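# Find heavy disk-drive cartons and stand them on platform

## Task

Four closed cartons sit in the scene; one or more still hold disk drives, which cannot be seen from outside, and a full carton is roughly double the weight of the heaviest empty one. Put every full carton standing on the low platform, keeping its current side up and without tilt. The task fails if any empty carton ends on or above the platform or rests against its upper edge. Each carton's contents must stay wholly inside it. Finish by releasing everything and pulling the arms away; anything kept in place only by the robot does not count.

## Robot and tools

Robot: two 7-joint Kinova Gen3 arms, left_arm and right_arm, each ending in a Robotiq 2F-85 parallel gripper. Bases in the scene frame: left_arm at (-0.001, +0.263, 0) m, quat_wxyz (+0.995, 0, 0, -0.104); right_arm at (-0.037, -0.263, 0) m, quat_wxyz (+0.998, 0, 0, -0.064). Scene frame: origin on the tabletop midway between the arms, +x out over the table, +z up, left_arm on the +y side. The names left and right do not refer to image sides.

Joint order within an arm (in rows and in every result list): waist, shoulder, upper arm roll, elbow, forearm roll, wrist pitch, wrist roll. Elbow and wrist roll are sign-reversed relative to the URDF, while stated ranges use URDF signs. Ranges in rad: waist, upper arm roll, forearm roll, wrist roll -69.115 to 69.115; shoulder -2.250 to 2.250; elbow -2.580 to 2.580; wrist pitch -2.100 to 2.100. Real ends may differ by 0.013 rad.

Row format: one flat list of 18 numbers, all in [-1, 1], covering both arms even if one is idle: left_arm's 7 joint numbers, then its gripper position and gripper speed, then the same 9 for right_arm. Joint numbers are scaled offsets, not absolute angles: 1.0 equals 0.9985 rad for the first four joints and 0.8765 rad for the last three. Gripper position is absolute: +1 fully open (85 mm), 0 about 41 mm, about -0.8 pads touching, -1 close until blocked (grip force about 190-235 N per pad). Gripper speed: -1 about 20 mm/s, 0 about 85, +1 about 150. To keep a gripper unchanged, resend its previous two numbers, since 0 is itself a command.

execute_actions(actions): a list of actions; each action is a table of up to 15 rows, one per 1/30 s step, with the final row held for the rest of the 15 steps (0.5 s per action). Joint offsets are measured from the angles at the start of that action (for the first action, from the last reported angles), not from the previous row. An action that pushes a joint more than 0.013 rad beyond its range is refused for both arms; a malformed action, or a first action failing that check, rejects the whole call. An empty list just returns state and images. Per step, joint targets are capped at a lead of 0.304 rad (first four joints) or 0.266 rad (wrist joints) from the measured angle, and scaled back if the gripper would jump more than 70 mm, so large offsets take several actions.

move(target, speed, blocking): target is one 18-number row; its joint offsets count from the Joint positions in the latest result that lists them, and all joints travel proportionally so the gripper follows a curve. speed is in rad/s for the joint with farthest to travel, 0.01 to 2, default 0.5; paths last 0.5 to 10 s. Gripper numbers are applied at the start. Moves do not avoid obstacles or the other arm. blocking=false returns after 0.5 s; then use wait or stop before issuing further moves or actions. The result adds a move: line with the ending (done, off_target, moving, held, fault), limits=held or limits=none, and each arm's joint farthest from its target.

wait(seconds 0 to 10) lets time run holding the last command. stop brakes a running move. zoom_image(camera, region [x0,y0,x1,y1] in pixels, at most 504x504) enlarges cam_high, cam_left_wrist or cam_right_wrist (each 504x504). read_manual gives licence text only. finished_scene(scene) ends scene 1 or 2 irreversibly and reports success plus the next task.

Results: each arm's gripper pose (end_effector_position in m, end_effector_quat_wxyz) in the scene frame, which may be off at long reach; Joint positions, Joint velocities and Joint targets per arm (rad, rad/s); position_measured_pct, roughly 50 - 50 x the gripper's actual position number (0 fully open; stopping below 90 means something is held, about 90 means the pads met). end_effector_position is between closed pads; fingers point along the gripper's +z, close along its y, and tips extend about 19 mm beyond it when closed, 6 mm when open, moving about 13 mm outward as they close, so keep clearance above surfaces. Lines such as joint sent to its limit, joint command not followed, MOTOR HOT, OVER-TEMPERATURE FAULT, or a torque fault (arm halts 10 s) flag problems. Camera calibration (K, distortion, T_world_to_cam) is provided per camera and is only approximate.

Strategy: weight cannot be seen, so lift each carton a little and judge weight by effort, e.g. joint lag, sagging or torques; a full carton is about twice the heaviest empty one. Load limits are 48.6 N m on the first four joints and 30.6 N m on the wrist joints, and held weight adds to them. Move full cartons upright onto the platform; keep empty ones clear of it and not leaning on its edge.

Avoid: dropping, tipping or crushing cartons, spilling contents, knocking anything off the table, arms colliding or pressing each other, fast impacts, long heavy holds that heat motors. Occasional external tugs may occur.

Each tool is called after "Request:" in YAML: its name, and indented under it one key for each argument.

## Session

Request:
execute_actions:
  actions: []

Scene clock: 0.00 s.
left_arm: end_effector_position=(+0.3599, +0.4494, +0.2233) position_measured_pct=0.0 end_effector_quat_wxyz=(+0.459, +0.399, +0.612, -0.506) | right_arm: end_effector_position=(+0.2061, -0.6412, +0.1987) position_measured_pct=0.0 end_effector_quat_wxyz=(-0.002, +0.478, +0.878, +0.000)
Joint names: [waist, shoulder, upper arm roll, elbow, forearm roll, wrist pitch, wrist roll]
Joint positions: left_arm=[-1.547  1.177  0.579 -1.338  0.514  1.81   0.52 ] | right_arm=[ 0.816  0.435 -0.001 -1.656  0.002  1.054 -1.515]
Joint velocities: left_arm=[-0.001 -0.    -0.     0.001  0.002 -0.     0.   ] | right_arm=[-0.    -0.001  0.     0.001  0.     0.002  0.   ]
Joint targets: left_arm=[-1.547 1.177 0.579 -1.338 0.514 1.810 0.520] | right_arm=[0.816 0.435 -0.001 -1.656 0.002 1.054 -1.515]
camera_calibration (this result's frames):
cam_left_wrist: T_world_to_cam=[[0.953631, 0.141872, -0.265445, -0.344846], [0.273987, -0.0441527, 0.960719, -0.230038], [0.124579, -0.9889, -0.0809764, 0.56605], [0, 0, 0, 1]] pos_world=[0.321365, 0.598534, 0.175301]

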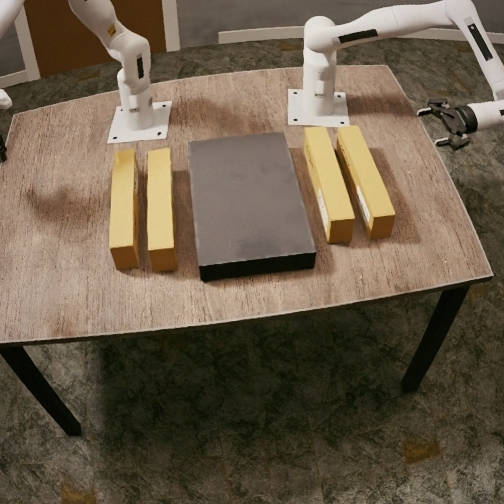

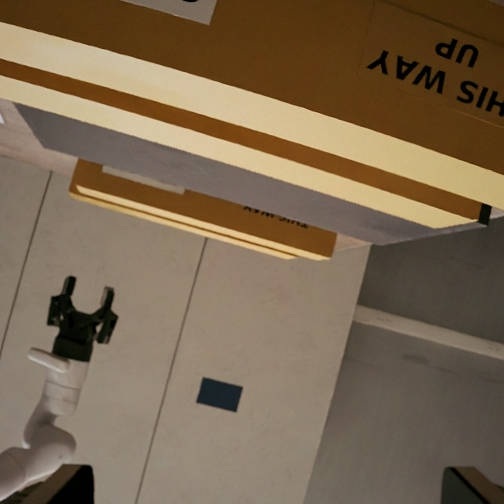

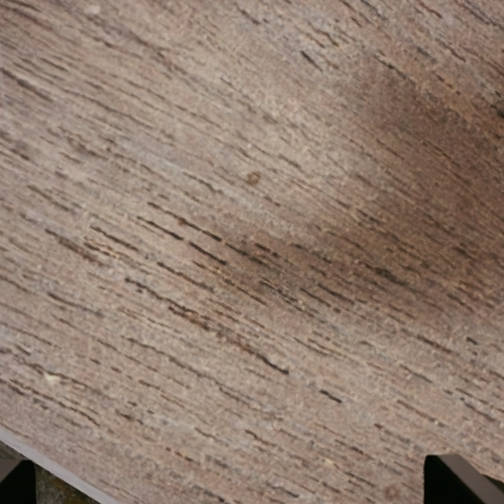

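Request:
move:
  target: [0.727,-0.865,-0.58,-0.2,-0.586,-0.4,0.531,0.75,0,-0.579,-0.04,0,-0.1,0,-0.1,0.188,0.75,0]
  speed: 0.8

Request:
move:
  target: [0.727,0,0,-0.515,0,-0.779,0.531,0.75,0,-0.579,0,0,-0.14,0,-0.133,0,0.75,0]
  speed: 0.8

Scene clock: 7.07 s.
left_arm: end_effector_position=(+0.3237, +0.4613, +0.2913) position_measured_pct=12.7 end_effector_quat_wxyz=(+0.001, +0.823, +0.562, -0.084) | right_arm: end_effector_position=(+0.3577, -0.4411, +0.1895) position_measured_pct=12.7 end_effector_quat_wxyz=(+0.012, +0.288, +0.958, -0.002)
Joint names: [waist, shoulder, upper arm roll, elbow, forearm roll, wrist pitch, wrist roll]
Joint positions: left_arm=[-0.821  0.313  0.    -1.538  0.001  1.459  0.986] | right_arm=[ 0.238  0.395 -0.001 -1.756  0.002  0.967 -1.35 ]
Joint velocities: left_arm=[ 0.003 -0.001 -0.     0.001 -0.    -0.     0.001] | right_arm=[-0.001 -0.    -0.    -0.001 -0.001 -0.001 -0.001]
Joint targets: left_arm=[-0.821 0.313 0.000 -1.538 0.001 1.459 0.986] | right_arm=[0.238 0.395 -0.001 -1.756 0.002 0.967 -1.350]
move: done; limits=none; left_arm: farthest joint: the waist, 0.000 radians from its target (0.726 radians at the start); right_arm: farthest joint: the waist, 0.000 radians from its target (0.578 radians at the start)
camera_calibration (this result's frames):
cam_left_wrist: T_world_to_cam=[[0.924365, -0.361342, -0.122398, -0.0940199], [-0.347897, -0.93004, 0.118292, 0.570431], [-0.156579, -0.0667633, -0.985406, 0.516909], [0, 0, 0, 1]] pos_world=[0.366297, 0.531061, 0.43038]
cam_right_wrist: T_world_to_cam=[[0.551605, 0.833268, 0.03738, 0.159523], [0.832242, -0.552814, 0.0420826, -0.494529], [0.0557302, 0.00789624, -0.998415, 0.312863], [0, 0, 0, 1]] pos_world=[0.306139, -0.408778, 0.327215]

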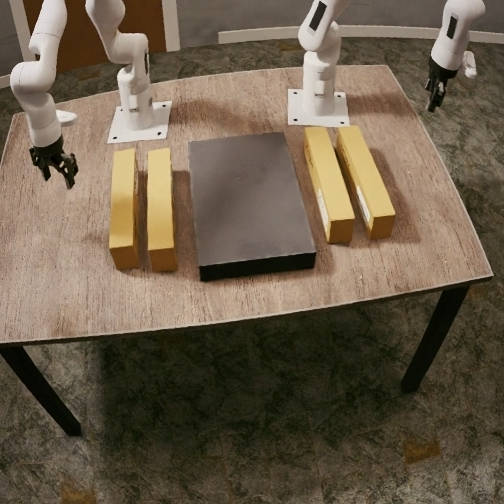

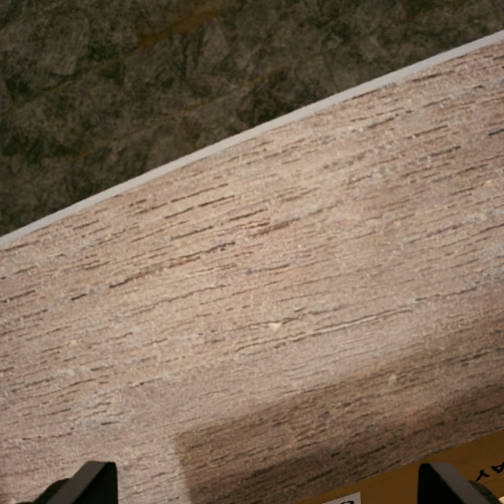

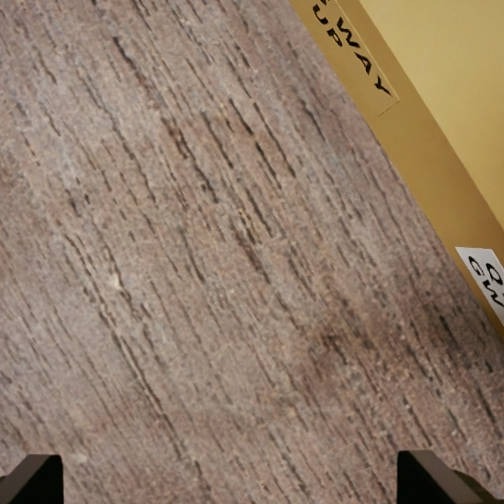

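Scene clock: 8.73 s.
left_arm: end_effector_position=(+0.3438, +0.1992, +0.1495) position_measured_pct=12.7 end_effector_quat_wxyz=(+0.000, +1.000, +0.004, -0.000) | right_arm: end_effector_position=(+0.3578, -0.2037, +0.1545) position_measured_pct=12.7 end_effector_quat_wxyz=(+0.000, +0.003, +1.000, -0.001)
Joint names: [waist, shoulder, upper arm roll, elbow, forearm roll, wrist pitch, wrist roll]
Joint positions: left_arm=[-0.095  0.313  0.    -2.052  0.001  0.777  1.451] | right_arm=[-0.34   0.395 -0.001 -1.896  0.002  0.85  -1.35 ]
Joint velocities: left_arm=[ 0.003  0.001 -0.     0.    -0.002  0.     0.   ] | right_arm=[-0.002 -0.    -0.     0.     0.    -0.001 -0.   ]
Joint targets: left_arm=[-0.095 0.313 0.000 -2.052 0.001 0.777 1.451] | right_arm=[-0.340 0.395 -0.001 -1.896 0.002 0.850 -1.350]
move: done; limits=none; left_arm: farthest joint: the waist, 0.000 radians from its target (0.726 radians at the start); right_arm: farthest joint: the waist, 0.000 radians from its target (0.578 radians at the start)
camera_calibration (this result's frames):
cam_left_wrist: T_world_to_cam=[[0.0179993, -0.999426, -0.0287025, 0.200088], [-0.999625, -0.0173961, -0.0211277, 0.41351], [0.0206163, 0.029072, -0.999365, 0.284919], [0, 0, 0, 1]] pos_world=[0.40388, 0.198883, 0.299217]
cam_right_wrist: T_world_to_cam=[[0.00730913, 0.999445, 0.0324858, 0.192304], [0.99978, -0.00794217, 0.0194007, -0.30731], [0.0196479, 0.0323369, -0.999284, 0.294026], [0, 0, 0, 1]] pos_world=[0.30006, -0.204146, 0.293531]

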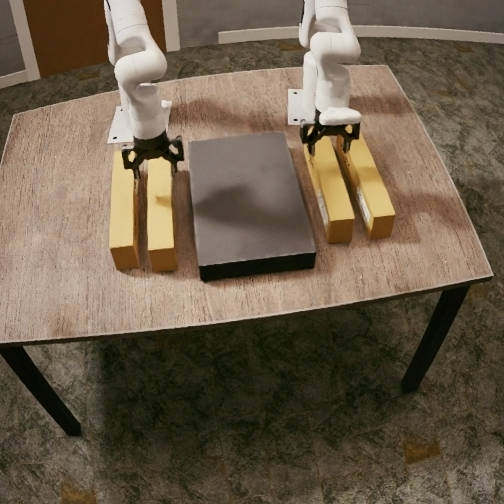

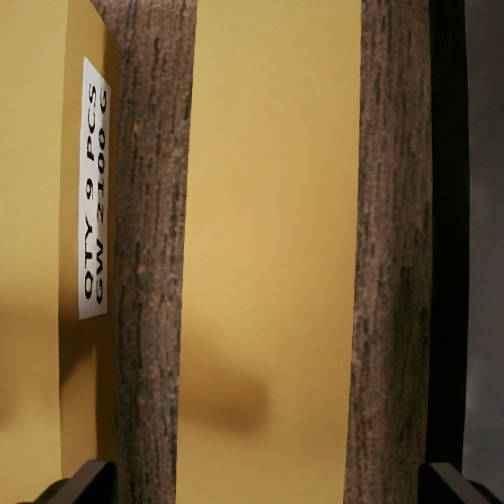

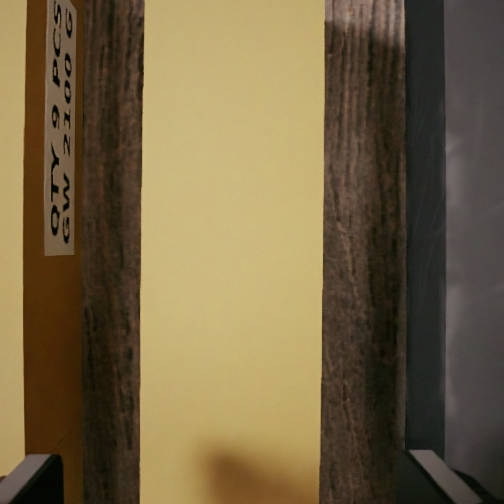

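Fine; small yaw tweak on the left.

Request:
move:
  target: [-0.004,0.222,0,-0.107,0,-0.376,0.04,0.75,0,0,0.2,0,-0.1,0,-0.342,0,0.75,0]
  speed: 0.3

Request:
move:
  target: [0,0,0,0,0,0,0,-1,0,0,0,0,0,0,0,0,-1,0]

Request:
move:
  target: [0,-0.05,0,0.017,0,0.076,0,-1,0,0,-0.045,0,0.016,0,0.07,0,-1,0]
  speed: 0.15

Scene clock: 15.07 s.
left_arm: end_effector_position=(+0.3451, +0.2005, +0.0522) position_measured_pct=12.7 end_effector_quat_wxyz=(+0.000, +1.000, -0.012, +0.001) | right_arm: end_effector_position=(+0.3599, -0.2030, +0.0542) position_measured_pct=12.7 end_effector_quat_wxyz=(+0.000, +0.003, +1.000, -0.000)
Joint names: [waist, shoulder, upper arm roll, elbow, forearm roll, wrist pitch, wrist roll]
Joint positions: left_arm=[-0.099  0.535  0.    -2.159  0.001  0.447  1.486] | right_arm=[-0.34   0.595 -0.001 -1.996  0.002  0.55  -1.35 ]
Joint velocities: left_arm=[ 0.001  0.003 -0.    -0.     0.    -0.    -0.   ] | right_arm=[ 0.     0.003 -0.     0.     0.001  0.001 -0.001]
Joint targets: left_arm=[-0.099 0.535 0.000 -2.159 0.001 0.447 1.486] | right_arm=[-0.340 0.595 -0.001 -1.996 0.002 0.550 -1.350]
move: done; limits=none; left_arm: farthest joint: the waist, 0.000 radians from its target (0.004 radians at the start); right_arm: farthest joint: the waist, 0.000 radians from its target (0.000 radians at the start)
camera_calibration (this result's frames):
cam_left_wrist: T_world_to_cam=[[-0.012908, -0.999505, -0.028698, 0.209252], [-0.999656, 0.0135544, -0.0224463, 0.406682], [0.0228242, 0.0283983, -0.999336, 0.186987], [0, 0, 0, 1]] pos_world=[0.404975, 0.198325, 0.201997]
cam_right_wrist: T_world_to_cam=[[0.00695022, 0.99942, 0.0333353, 0.194934], [0.999779, -0.00760673, 0.019608, -0.307416], [0.0198502, 0.0331917, -0.999252, 0.193858], [0, 0, 0, 1]] pos_world=[0.302145, -0.203594, 0.193243]

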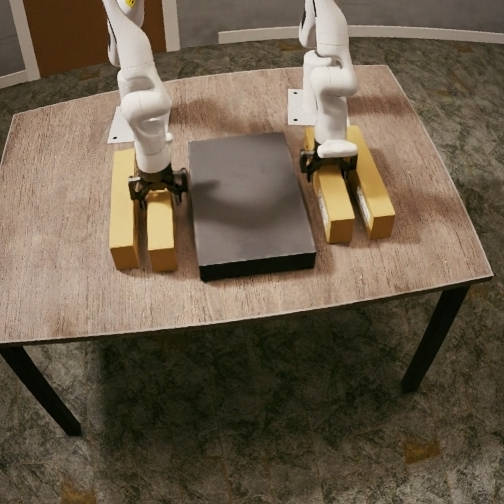

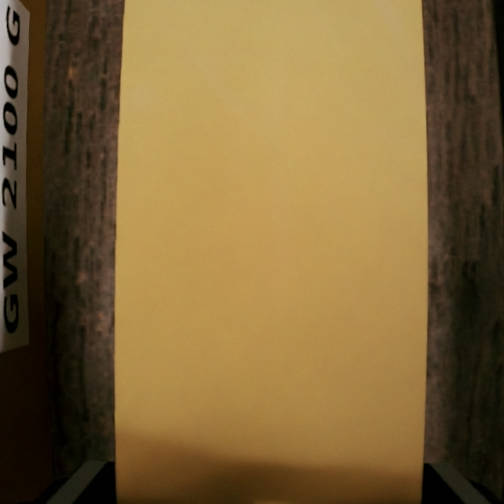

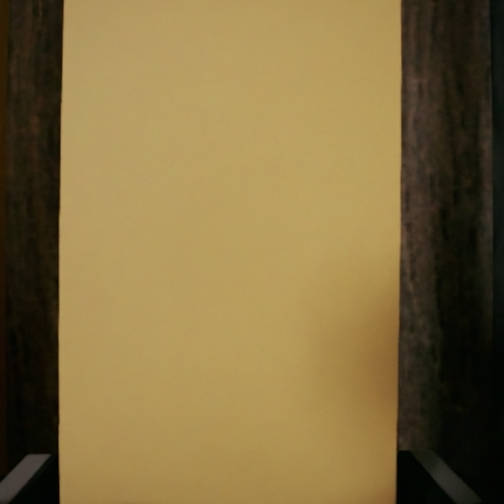

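Scene clock: 15.63 s.
left_arm: end_effector_position=(+0.3452, +0.2005, +0.0527) position_measured_pct=36.1 end_effector_quat_wxyz=(+0.000, +1.000, -0.012, +0.001) | right_arm: end_effector_position=(+0.3600, -0.2033, +0.0548) position_measured_pct=36.1 end_effector_quat_wxyz=(+0.001, +0.003, +1.000, -0.000)
Joint names: [waist, shoulder, upper arm roll, elbow, forearm roll, wrist pitch, wrist roll]
Joint positions: left_arm=[-0.099  0.533  0.    -2.159  0.     0.448  1.486] | right_arm=[-0.34   0.593 -0.001 -1.996  0.003  0.551 -1.35 ]
Joint velocities: left_arm=[-0.    -0.001 -0.    -0.     0.001 -0.001 -0.   ] | right_arm=[-0.    -0.001  0.     0.    -0.001 -0.001  0.002]
Joint targets: left_arm=[-0.099 0.535 0.000 -2.159 0.001 0.447 1.486] | right_arm=[-0.340 0.595 -0.001 -1.996 0.002 0.550 -1.350]
move: done; limits=none; left_arm: farthest joint: the shoulder, 0.002 radians from its target (0.000 radians at the start); right_arm: farthest joint: the shoulder, 0.002 radians from its target (0.000 radians at the start)
camera_calibration (this result's frames):
cam_left_wrist: T_world_to_cam=[[-0.0130208, -0.999504, -0.0286652, 0.209284], [-0.999639, 0.0136862, -0.02314, 0.406808], [0.0235209, 0.0283535, -0.999321, 0.187258], [0, 0, 0, 1]] pos_world=[0.404981, 0.198304, 0.202544]
cam_right_wrist: T_world_to_cam=[[0.00727531, 0.999425, 0.0331217, 0.195101], [0.999763, -0.00794889, 0.0202504, -0.307609], [0.020502, 0.0329666, -0.999246, 0.194214], [0, 0, 0, 1]] pos_world=[0.302135, -0.203837, 0.193835]

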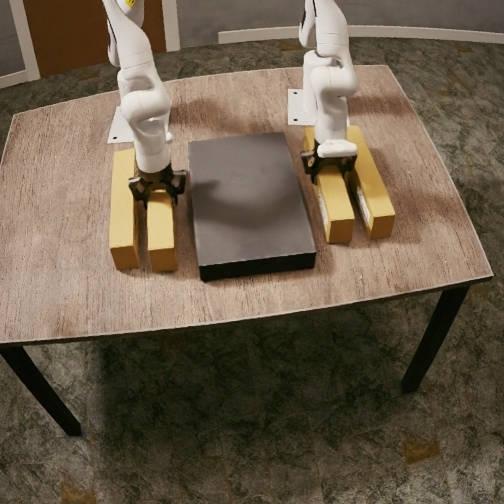

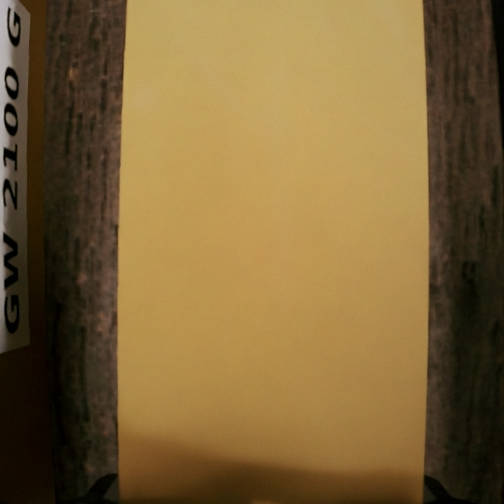

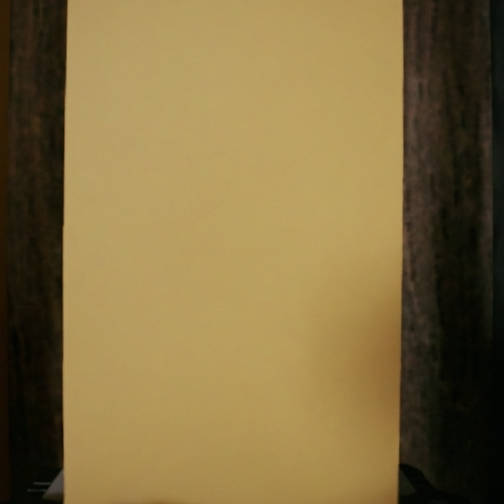

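Scene clock: 16.47 s.
left_arm: end_effector_position=(+0.3454, +0.2005, +0.0725) position_measured_pct=36.1 end_effector_quat_wxyz=(+0.000, +1.000, -0.012, +0.001) | right_arm: end_effector_position=(+0.3572, -0.2039, +0.0727) position_measured_pct=36.1 end_effector_quat_wxyz=(-0.004, +0.003, +1.000, -0.001)
Joint names: [waist, shoulder, upper arm roll, elbow, forearm roll, wrist pitch, wrist roll]
Joint positions: left_arm=[-0.099  0.484  0.    -2.142  0.     0.514  1.486] | right_arm=[-0.34   0.554 -0.001 -1.982  0.003  0.613 -1.35 ]
Joint velocities: left_arm=[ 0.    -0.003  0.    -0.001  0.     0.001  0.   ] | right_arm=[-0.002 -0.002 -0.     0.001  0.    -0.001 -0.001]
Joint targets: left_arm=[-0.099 0.483 0.000 -2.142 0.000 0.514 1.486] | right_arm=[-0.340 0.548 -0.001 -1.980 0.003 0.613 -1.350]
move: done; limits=none; left_arm: farthest joint: the shoulder, 0.001 radians from its target (0.050 radians at the start); right_arm: farthest joint: the shoulder, 0.006 radians from its target (0.045 radians at the start)
camera_calibration (this result's frames):
cam_left_wrist: T_world_to_cam=[[-0.0130437, -0.999504, -0.0286719, 0.209835], [-0.999645, 0.0137016, -0.0228703, 0.407451], [0.0232518, 0.0283634, -0.999327, 0.20714], [0, 0, 0, 1]] pos_world=[0.405227, 0.198273, 0.222335]
cam_right_wrist: T_world_to_cam=[[0.00754828, 0.99949, 0.03102, 0.1952], [0.999904, -0.0079047, 0.0113833, -0.304621], [0.0116227, 0.0309311, -0.999454, 0.214895], [0, 0, 0, 1]] pos_world=[0.300621, -0.204156, 0.21219]

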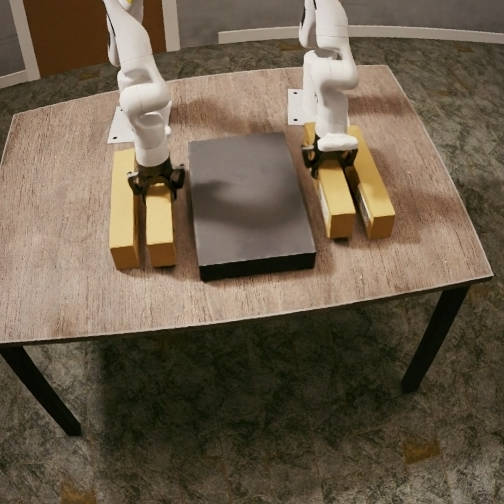

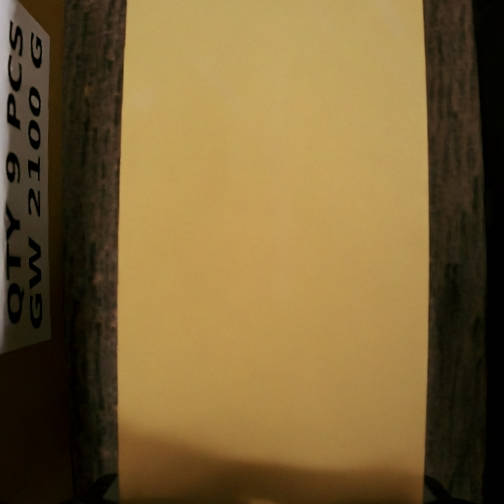

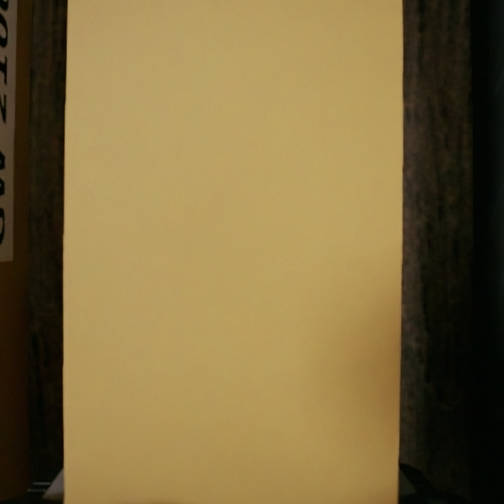

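Request:
move:
  target: [0,0.049,0,-0.017,0,-0.075,0,-1,0,0,0.038,0,-0.014,0,-0.07,0,-1,0]
  speed: 0.1

Request:
move:
  target: [0,0,0,0,0,0,0,0.75,0,0,0,0,0,0,0,0,0.75,0]

Request:
move:
  target: [0,-0.137,0,0.052,0,0.219,0,0.75,0,0,-0.114,0,0.048,0,0.187,0,0.75,0]

Request:
move:
  target: [-0.272,0,0,0,0,0,0.29,0.75,0,0.232,0,0,0,0,0,-0.265,0.75,0]

Scene clock: 25.20 s.
left_arm: end_effector_position=(+0.3450, +0.2005, +0.0529) position_measured_pct=36.1 end_effector_quat_wxyz=(+0.000, +1.000, -0.012, +0.001) | right_arm: end_effector_position=(+0.3587, -0.2035, +0.0549) position_measured_pct=36.1 end_effector_quat_wxyz=(-0.000, +0.003, +1.000, -0.000)
Joint names: [waist, shoulder, upper arm roll, elbow, forearm roll, wrist pitch, wrist roll]
Joint positions: left_arm=[-0.099  0.533  0.    -2.159  0.     0.449  1.486] | right_arm=[-0.34   0.592 -0.001 -1.998  0.003  0.553 -1.35 ]
Joint velocities: left_arm=[ 0.     0.002  0.     0.001 -0.001 -0.001  0.   ] | right_arm=[ 0.     0.001 -0.    -0.002 -0.002 -0.     0.001]
Joint targets: left_arm=[-0.099 0.533 0.000 -2.159 0.000 0.449 1.486] | right_arm=[-0.340 0.592 -0.001 -1.996 0.003 0.551 -1.350]
move: done; limits=none; left_arm: farthest joint: the waist, 0.000 radians from its target (0.000 radians at the start); right_arm: farthest joint: the elbow, 0.002 radians from its target (0.014 radians at the start)
camera_calibration (this result's frames):
cam_left_wrist: T_world_to_cam=[[-0.0130284, -0.999503, -0.0287201, 0.209323], [-0.99965, 0.0136805, -0.0226269, 0.406534], [0.0230085, 0.0284153, -0.999331, 0.187594], [0, 0, 0, 1]] pos_world=[0.404803, 0.198327, 0.202679]
cam_right_wrist: T_world_to_cam=[[0.00725583, 0.999437, 0.0327515, 0.195361], [0.999804, -0.00785462, 0.0181912, -0.306258], [0.0184382, 0.032613, -0.999298, 0.194976], [0, 0, 0, 1]] pos_world=[0.301185, -0.204015, 0.194012]

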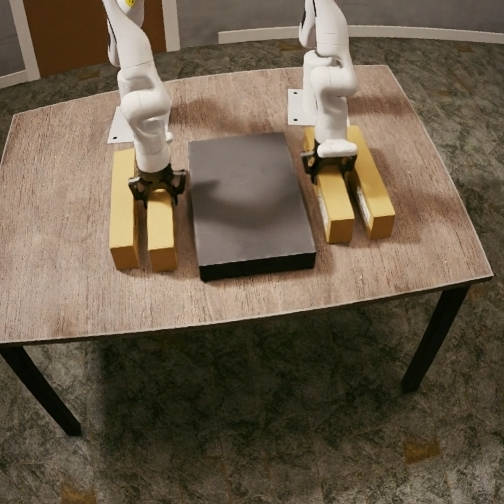

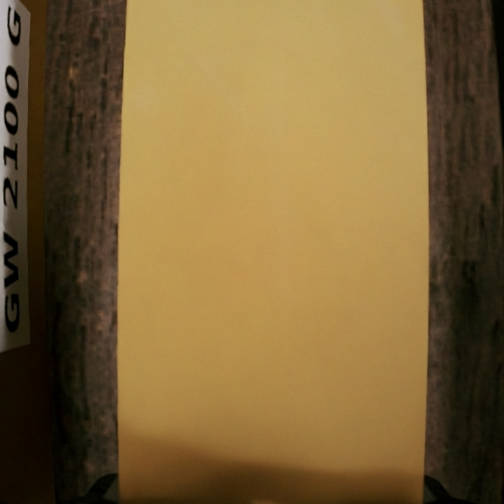

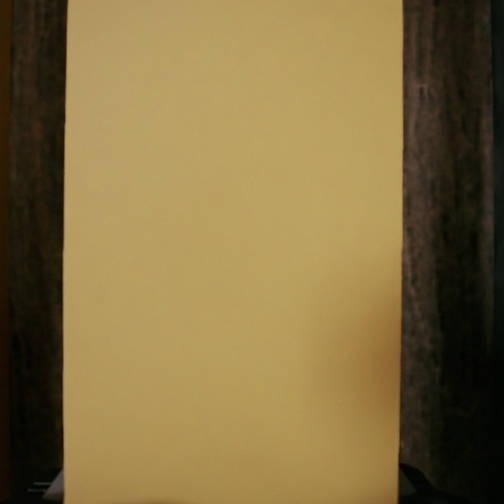

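Scene clock: 25.83 s.
left_arm: end_effector_position=(+0.3450, +0.2005, +0.0529) position_measured_pct=12.7 end_effector_quat_wxyz=(+0.000, +1.000, -0.012, +0.001) | right_arm: end_effector_position=(+0.3587, -0.2035, +0.0549) position_measured_pct=12.7 end_effector_quat_wxyz=(-0.000, +0.003, +1.000, -0.000)
Joint names: [waist, shoulder, upper arm roll, elbow, forearm roll, wrist pitch, wrist roll]
Joint positions: left_arm=[-0.099  0.533  0.    -2.159  0.     0.449  1.486] | right_arm=[-0.34   0.592 -0.001 -1.998  0.003  0.553 -1.35 ]
Joint velocities: left_arm=[-0.    -0.001  0.    -0.     0.    -0.001 -0.   ] | right_arm=[ 0.    -0.    -0.     0.    -0.001 -0.001 -0.   ]
Joint targets: left_arm=[-0.099 0.533 0.000 -2.159 0.000 0.449 1.486] | right_arm=[-0.340 0.592 -0.001 -1.998 0.003 0.553 -1.350]
move: done; limits=none; left_arm: farthest joint: the waist, 0.000 radians from its target (0.000 radians at the start); right_arm: farthest joint: the waist, 0.000 radians from its target (0.000 radians at the start)
camera_calibration (this result's frames):
cam_left_wrist: T_world_to_cam=[[-0.0130281, -0.999503, -0.0287197, 0.209323], [-0.99965, 0.0136804, -0.0226322, 0.406537], [0.0230138, 0.0284148, -0.999331, 0.187594], [0, 0, 0, 1]] pos_world=[0.404804, 0.198327, 0.202681]
cam_right_wrist: T_world_to_cam=[[0.00725623, 0.999437, 0.0327507, 0.195361], [0.999804, -0.00785492, 0.0181887, -0.306259], [0.0184357, 0.0326123, -0.999298, 0.194974], [0, 0, 0, 1]] pos_world=[0.301186, -0.204015, 0.19401]

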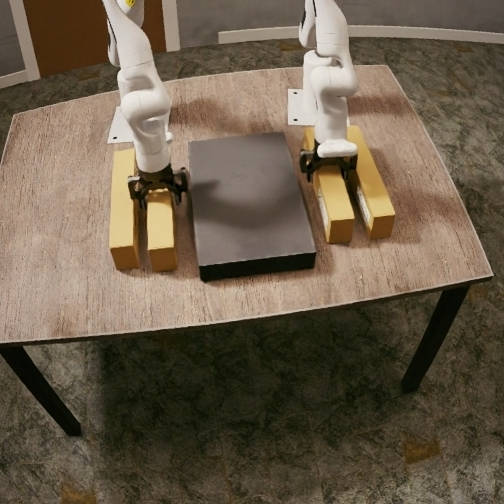

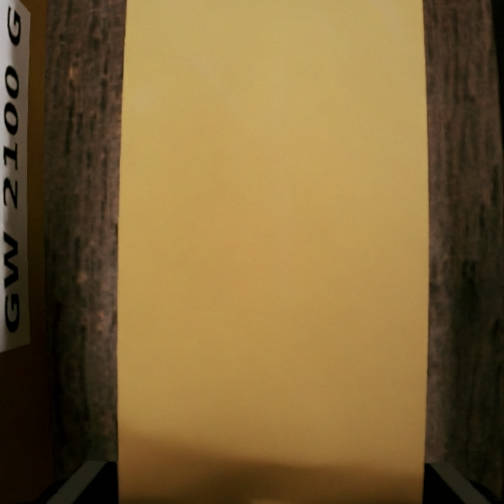

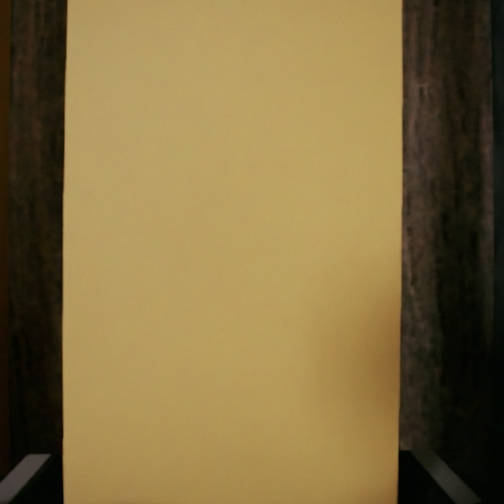

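Scene clock: 26.77 s.
left_arm: end_effector_position=(+0.3432, +0.2007, +0.1092) position_measured_pct=12.7 end_effector_quat_wxyz=(+0.000, +1.000, -0.012, -0.001) | right_arm: end_effector_position=(+0.3579, -0.2038, +0.1093) position_measured_pct=12.7 end_effector_quat_wxyz=(-0.001, +0.003, +1.000, -0.001)
Joint names: [waist, shoulder, upper arm roll, elbow, forearm roll, wrist pitch, wrist roll]
Joint positions: left_arm=[-0.099  0.396  0.    -2.107  0.     0.641  1.486] | right_arm=[-0.34   0.478 -0.001 -1.95   0.003  0.716 -1.35 ]
Joint velocities: left_arm=[ 0.001 -0.002  0.     0.001  0.002  0.001 -0.   ] | right_arm=[-0.    -0.001  0.    -0.001 -0.001 -0.    -0.001]
Joint targets: left_arm=[-0.099 0.396 0.000 -2.107 0.000 0.641 1.486] | right_arm=[-0.340 0.478 -0.001 -1.950 0.003 0.716 -1.350]
move: done; limits=none; left_arm: farthest joint: the waist, 0.000 radians from its target (0.000 radians at the start); right_arm: farthest joint: the wrist pitch, 0.001 radians from its target (0.164 radians at the start)
camera_calibration (this result's frames):
cam_left_wrist: T_world_to_cam=[[-0.0131832, -0.999493, -0.028994, 0.211173], [-0.999722, 0.0137413, -0.0191346, 0.405649], [0.0195233, 0.0287337, -0.999396, 0.245071], [0, 0, 0, 1]] pos_world=[0.403536, 0.19845, 0.258808]
cam_right_wrist: T_world_to_cam=[[0.00752642, 0.999466, 0.031801, 0.193922], [0.999839, -0.00803902, 0.0160218, -0.306211], [0.0162689, 0.0316753, -0.999366, 0.249929], [0, 0, 0, 1]] pos_world=[0.300636, -0.204197, 0.24851]

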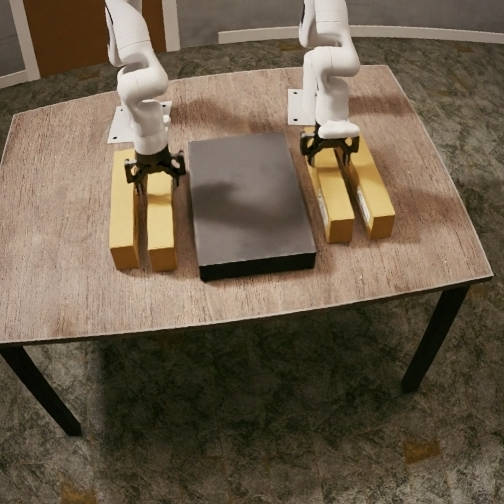

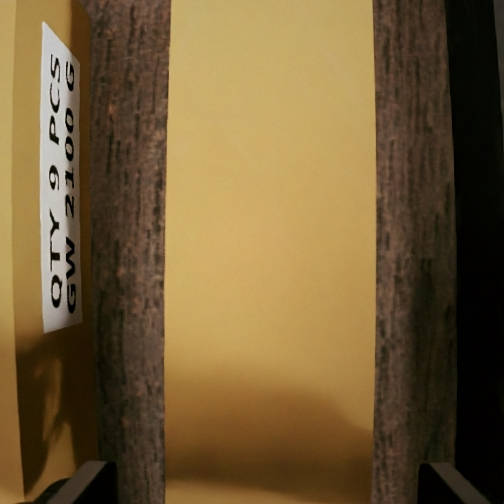

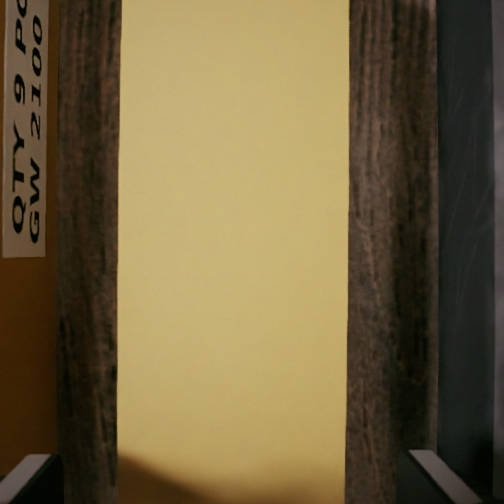

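Scene clock: 27.93 s.
left_arm: end_effector_position=(+0.3474, +0.2953, +0.1092) position_measured_pct=12.7 end_effector_quat_wxyz=(+0.000, +1.000, -0.003, -0.001) | right_arm: end_effector_position=(+0.3610, -0.2959, +0.1093) position_measured_pct=12.7 end_effector_quat_wxyz=(-0.002, +0.003, +1.000, -0.001)
Joint names: [waist, shoulder, upper arm roll, elbow, forearm roll, wrist pitch, wrist roll]
Joint positions: left_arm=[-0.371  0.396  0.    -2.107  0.     0.641  1.74 ] | right_arm=[-0.108  0.478 -0.001 -1.95   0.003  0.716 -1.582]
Joint velocities: left_arm=[-0.003  0.001  0.     0.    -0.     0.    -0.   ] | right_arm=[ 0.002  0.     0.001 -0.001 -0.    -0.001 -0.   ]
Joint targets: left_arm=[-0.371 0.396 0.000 -2.107 0.000 0.641 1.740] | right_arm=[-0.108 0.478 -0.001 -1.950 0.003 0.716 -1.582]
move: done; limits=none; left_arm: farthest joint: the waist, 0.000 radians from its target (0.271 radians at the start); right_arm: farthest joint: the waist, 0.000 radians from its target (0.231 radians at the start)
camera_calibration (this result's frames):
cam_left_wrist: T_world_to_cam=[[0.00393243, -0.999587, -0.028479, 0.299781], [-0.999809, -0.00338543, -0.0192299, 0.413667], [0.0191256, 0.0285492, -0.999409, 0.242465], [0, 0, 0, 1]] pos_world=[0.407772, 0.294136, 0.258814]
cam_right_wrist: T_world_to_cam=[[0.00671127, 0.99945, 0.0324907, 0.286211], [0.999851, -0.00722284, 0.0156534, -0.309763], [0.0158795, 0.0323808, -0.999349, 0.253146], [0, 0, 0, 1]] pos_world=[0.303776, -0.296488, 0.248531]

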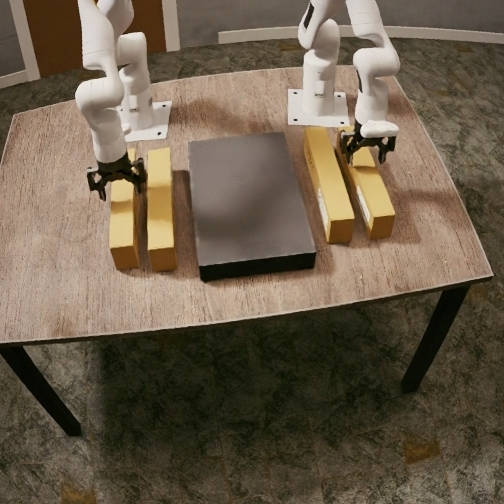

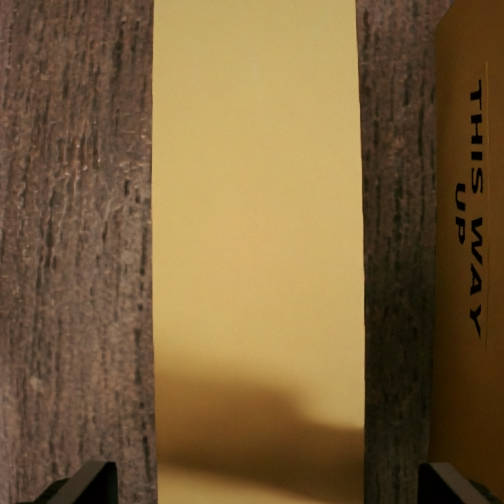

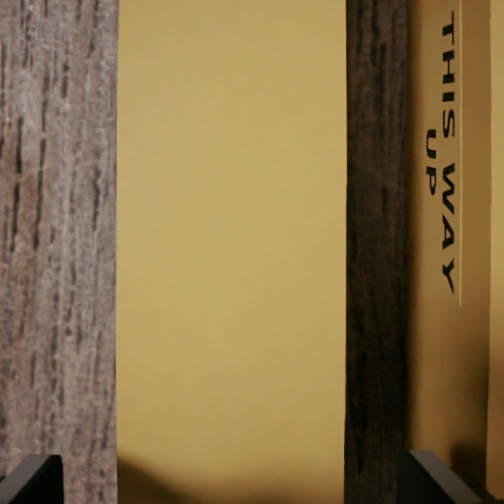

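Request:
move:
  target: [-0.007,0.139,0,-0.052,0,-0.221,0,0.75,0,0,0.116,0,-0.046,0,-0.189,0,0.75,0]
  speed: 0.3

Request:
move:
  target: [0,0,0,0,0,0,0,-1,0,0,0,0,0,0,0,0,-1,0]

Request:
move:
  target: [0,-0.05,0,0.017,0,0.076,0,-1,0,0,-0.045,0,0.016,0,0.07,0,-1,0]
  speed: 0.15

Scene clock: 34.43 s.
left_arm: end_effector_position=(+0.3490, +0.2981, +0.0522) position_measured_pct=12.7 end_effector_quat_wxyz=(+0.000, +1.000, +0.000, +0.001) | right_arm: end_effector_position=(+0.3631, -0.2959, +0.0544) position_measured_pct=12.7 end_effector_quat_wxyz=(+0.000, +0.003, +1.000, -0.000)
Joint names: [waist, shoulder, upper arm roll, elbow, forearm roll, wrist pitch, wrist roll]
Joint positions: left_arm=[-0.378  0.535  0.    -2.159  0.     0.447  1.74 ] | right_arm=[-0.108  0.594 -0.001 -1.996  0.003  0.551 -1.582]
Joint velocities: left_arm=[ 0.     0.003 -0.    -0.002  0.001 -0.     0.   ] | right_arm=[-0.001  0.002  0.001 -0.001  0.001  0.002  0.001]
Joint targets: left_arm=[-0.378 0.535 0.000 -2.159 0.000 0.447 1.740] | right_arm=[-0.108 0.594 -0.001 -1.996 0.003 0.551 -1.582]
move: done; limits=none; left_arm: farthest joint: the waist, 0.000 radians from its target (0.007 radians at the start); right_arm: farthest joint: the waist, 0.000 radians from its target (0.000 radians at the start)
camera_calibration (this result's frames):
cam_left_wrist: T_world_to_cam=[[0.0110494, -0.999517, -0.0290529, 0.298443], [-0.999695, -0.0103997, -0.02242, 0.416414], [0.022107, 0.0292917, -0.999326, 0.184075], [0, 0, 0, 1]] pos_world=[0.408919, 0.297237, 0.201958]
cam_right_wrist: T_world_to_cam=[[0.00637669, 0.999438, 0.0328989, 0.287978], [0.999781, -0.00702822, 0.0197265, -0.311189], [0.0199467, 0.0327659, -0.999264, 0.196928], [0, 0, 0, 1]] pos_world=[0.305356, -0.296456, 0.193448]

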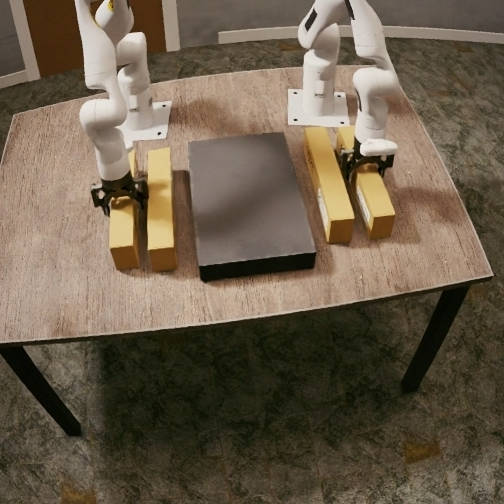

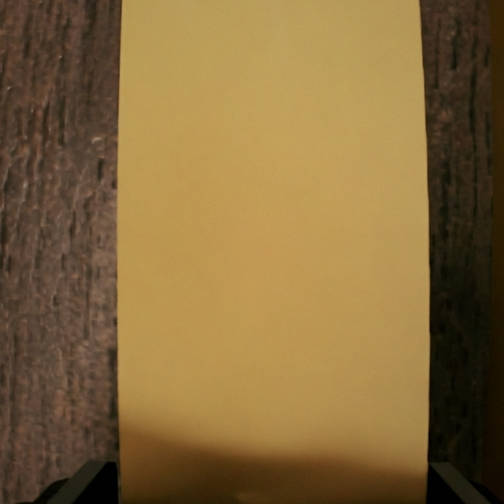

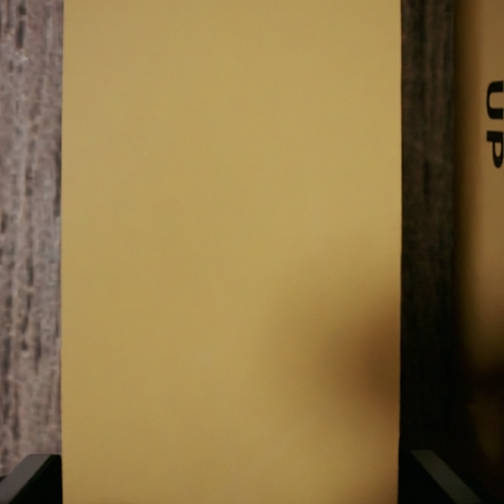

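Scene clock: 35.00 s.
left_arm: end_effector_position=(+0.3490, +0.2976, +0.0528) position_measured_pct=35.7 end_effector_quat_wxyz=(+0.000, +1.000, +0.000, +0.001) | right_arm: end_effector_position=(+0.3633, -0.2959, +0.0550) position_measured_pct=36.1 end_effector_quat_wxyz=(+0.001, +0.003, +1.000, -0.000)
Joint names: [waist, shoulder, upper arm roll, elbow, forearm roll, wrist pitch, wrist roll]
Joint positions: left_arm=[-0.377  0.533  0.001 -2.159  0.001  0.448  1.74 ] | right_arm=[-0.108  0.593 -0.001 -1.996  0.003  0.551 -1.582]
Joint velocities: left_arm=[-0.     0.    -0.     0.001  0.     0.    -0.001] | right_arm=[ 0.     0.001 -0.    -0.    -0.    -0.001  0.001]
Joint targets: left_arm=[-0.378 0.535 0.000 -2.159 0.000 0.447 1.740] | right_arm=[-0.108 0.594 -0.001 -1.996 0.003 0.551 -1.582]
move: done; limits=none; left_arm: farthest joint: the shoulder, 0.002 radians from its target (0.000 radians at the start); right_arm: farthest joint: the shoulder, 0.001 radians from its target (0.000 radians at the start)
camera_calibration (this result's frames):
cam_left_wrist: T_world_to_cam=[[0.011294, -0.999529, -0.0285253, 0.297848], [-0.999679, -0.0106391, -0.0230062, 0.416553], [0.0226919, 0.028776, -0.999328, 0.184625], [0, 0, 0, 1]] pos_world=[0.408866, 0.296827, 0.202581]
cam_right_wrist: T_world_to_cam=[[0.00646834, 0.999439, 0.0328599, 0.287963], [0.999763, -0.00714605, 0.0205489, -0.311433], [0.0207722, 0.0327192, -0.999249, 0.197184], [0, 0, 0, 1]] pos_world=[0.305401, -0.296479, 0.193973]

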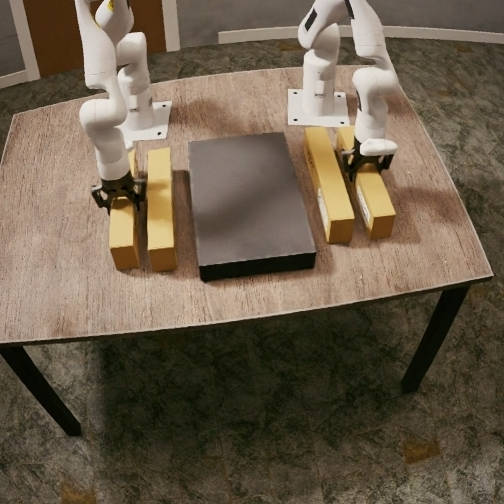

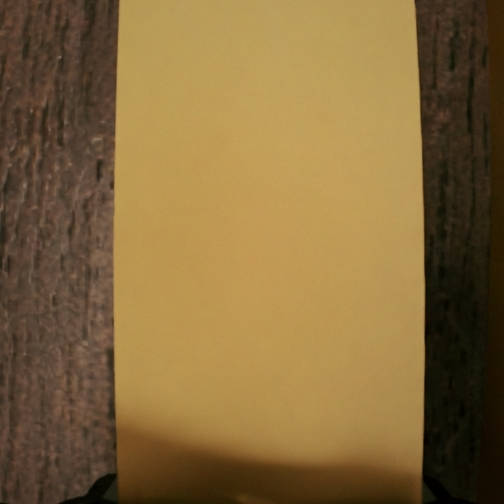

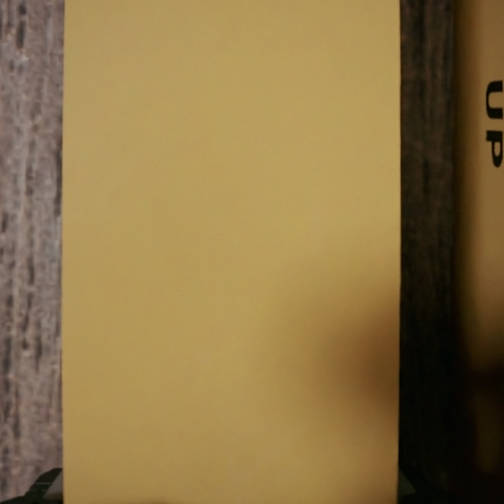

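Scene clock: 35.80 s.
left_arm: end_effector_position=(+0.3454, +0.2970, +0.0691) position_measured_pct=35.7 end_effector_quat_wxyz=(+0.001, +1.000, +0.000, -0.005) | right_arm: end_effector_position=(+0.3628, -0.2959, +0.0752) position_measured_pct=36.1 end_effector_quat_wxyz=(-0.000, +0.003, +1.000, -0.001)
Joint names: [waist, shoulder, upper arm roll, elbow, forearm roll, wrist pitch, wrist roll]
Joint positions: left_arm=[-0.377  0.492  0.    -2.146  0.001  0.514  1.74 ] | right_arm=[-0.108  0.549 -0.001 -1.98   0.003  0.613 -1.582]
Joint velocities: left_arm=[ 0.    -0.003  0.     0.002  0.001 -0.    -0.   ] | right_arm=[-0.001 -0.003 -0.    -0.     0.001  0.002 -0.001]
Joint targets: left_arm=[-0.377 0.483 0.001 -2.142 0.001 0.515 1.740] | right_arm=[-0.108 0.548 -0.001 -1.980 0.003 0.613 -1.582]
move: done; limits=none; left_arm: farthest joint: the shoulder, 0.009 radians from its target (0.050 radians at the start); right_arm: farthest joint: the shoulder, 0.001 radians from its target (0.045 radians at the start)
camera_calibration (this result's frames):
cam_left_wrist: T_world_to_cam=[[0.011063, -0.999582, -0.026706, 0.297773], [-0.999879, -0.0107663, -0.0112272, 0.412609], [0.010935, 0.026827, -0.99958, 0.205709], [0, 0, 0, 1]] pos_world=[0.407015, 0.296572, 0.218207]
cam_right_wrist: T_world_to_cam=[[0.00658727, 0.999443, 0.032721, 0.287307], [0.999801, -0.00719836, 0.018593, -0.311209], [0.0188182, 0.032592, -0.999292, 0.218038], [0, 0, 0, 1]] pos_world=[0.305152, -0.296493, 0.214269]

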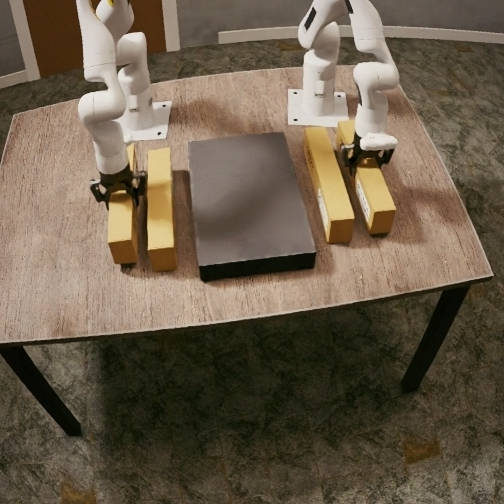

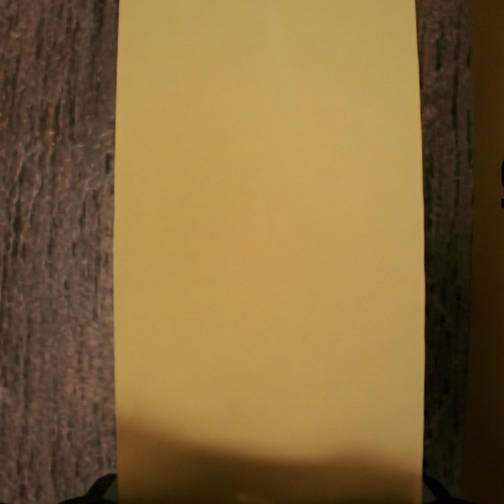

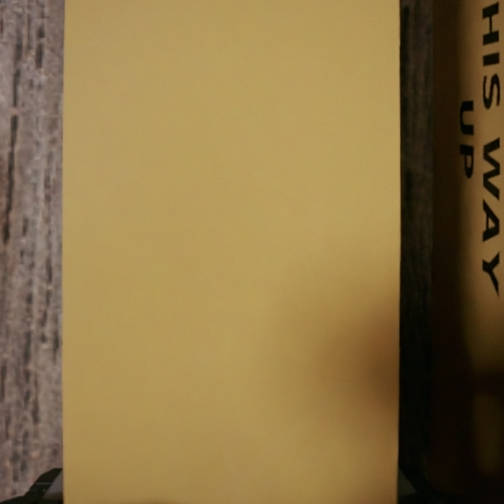

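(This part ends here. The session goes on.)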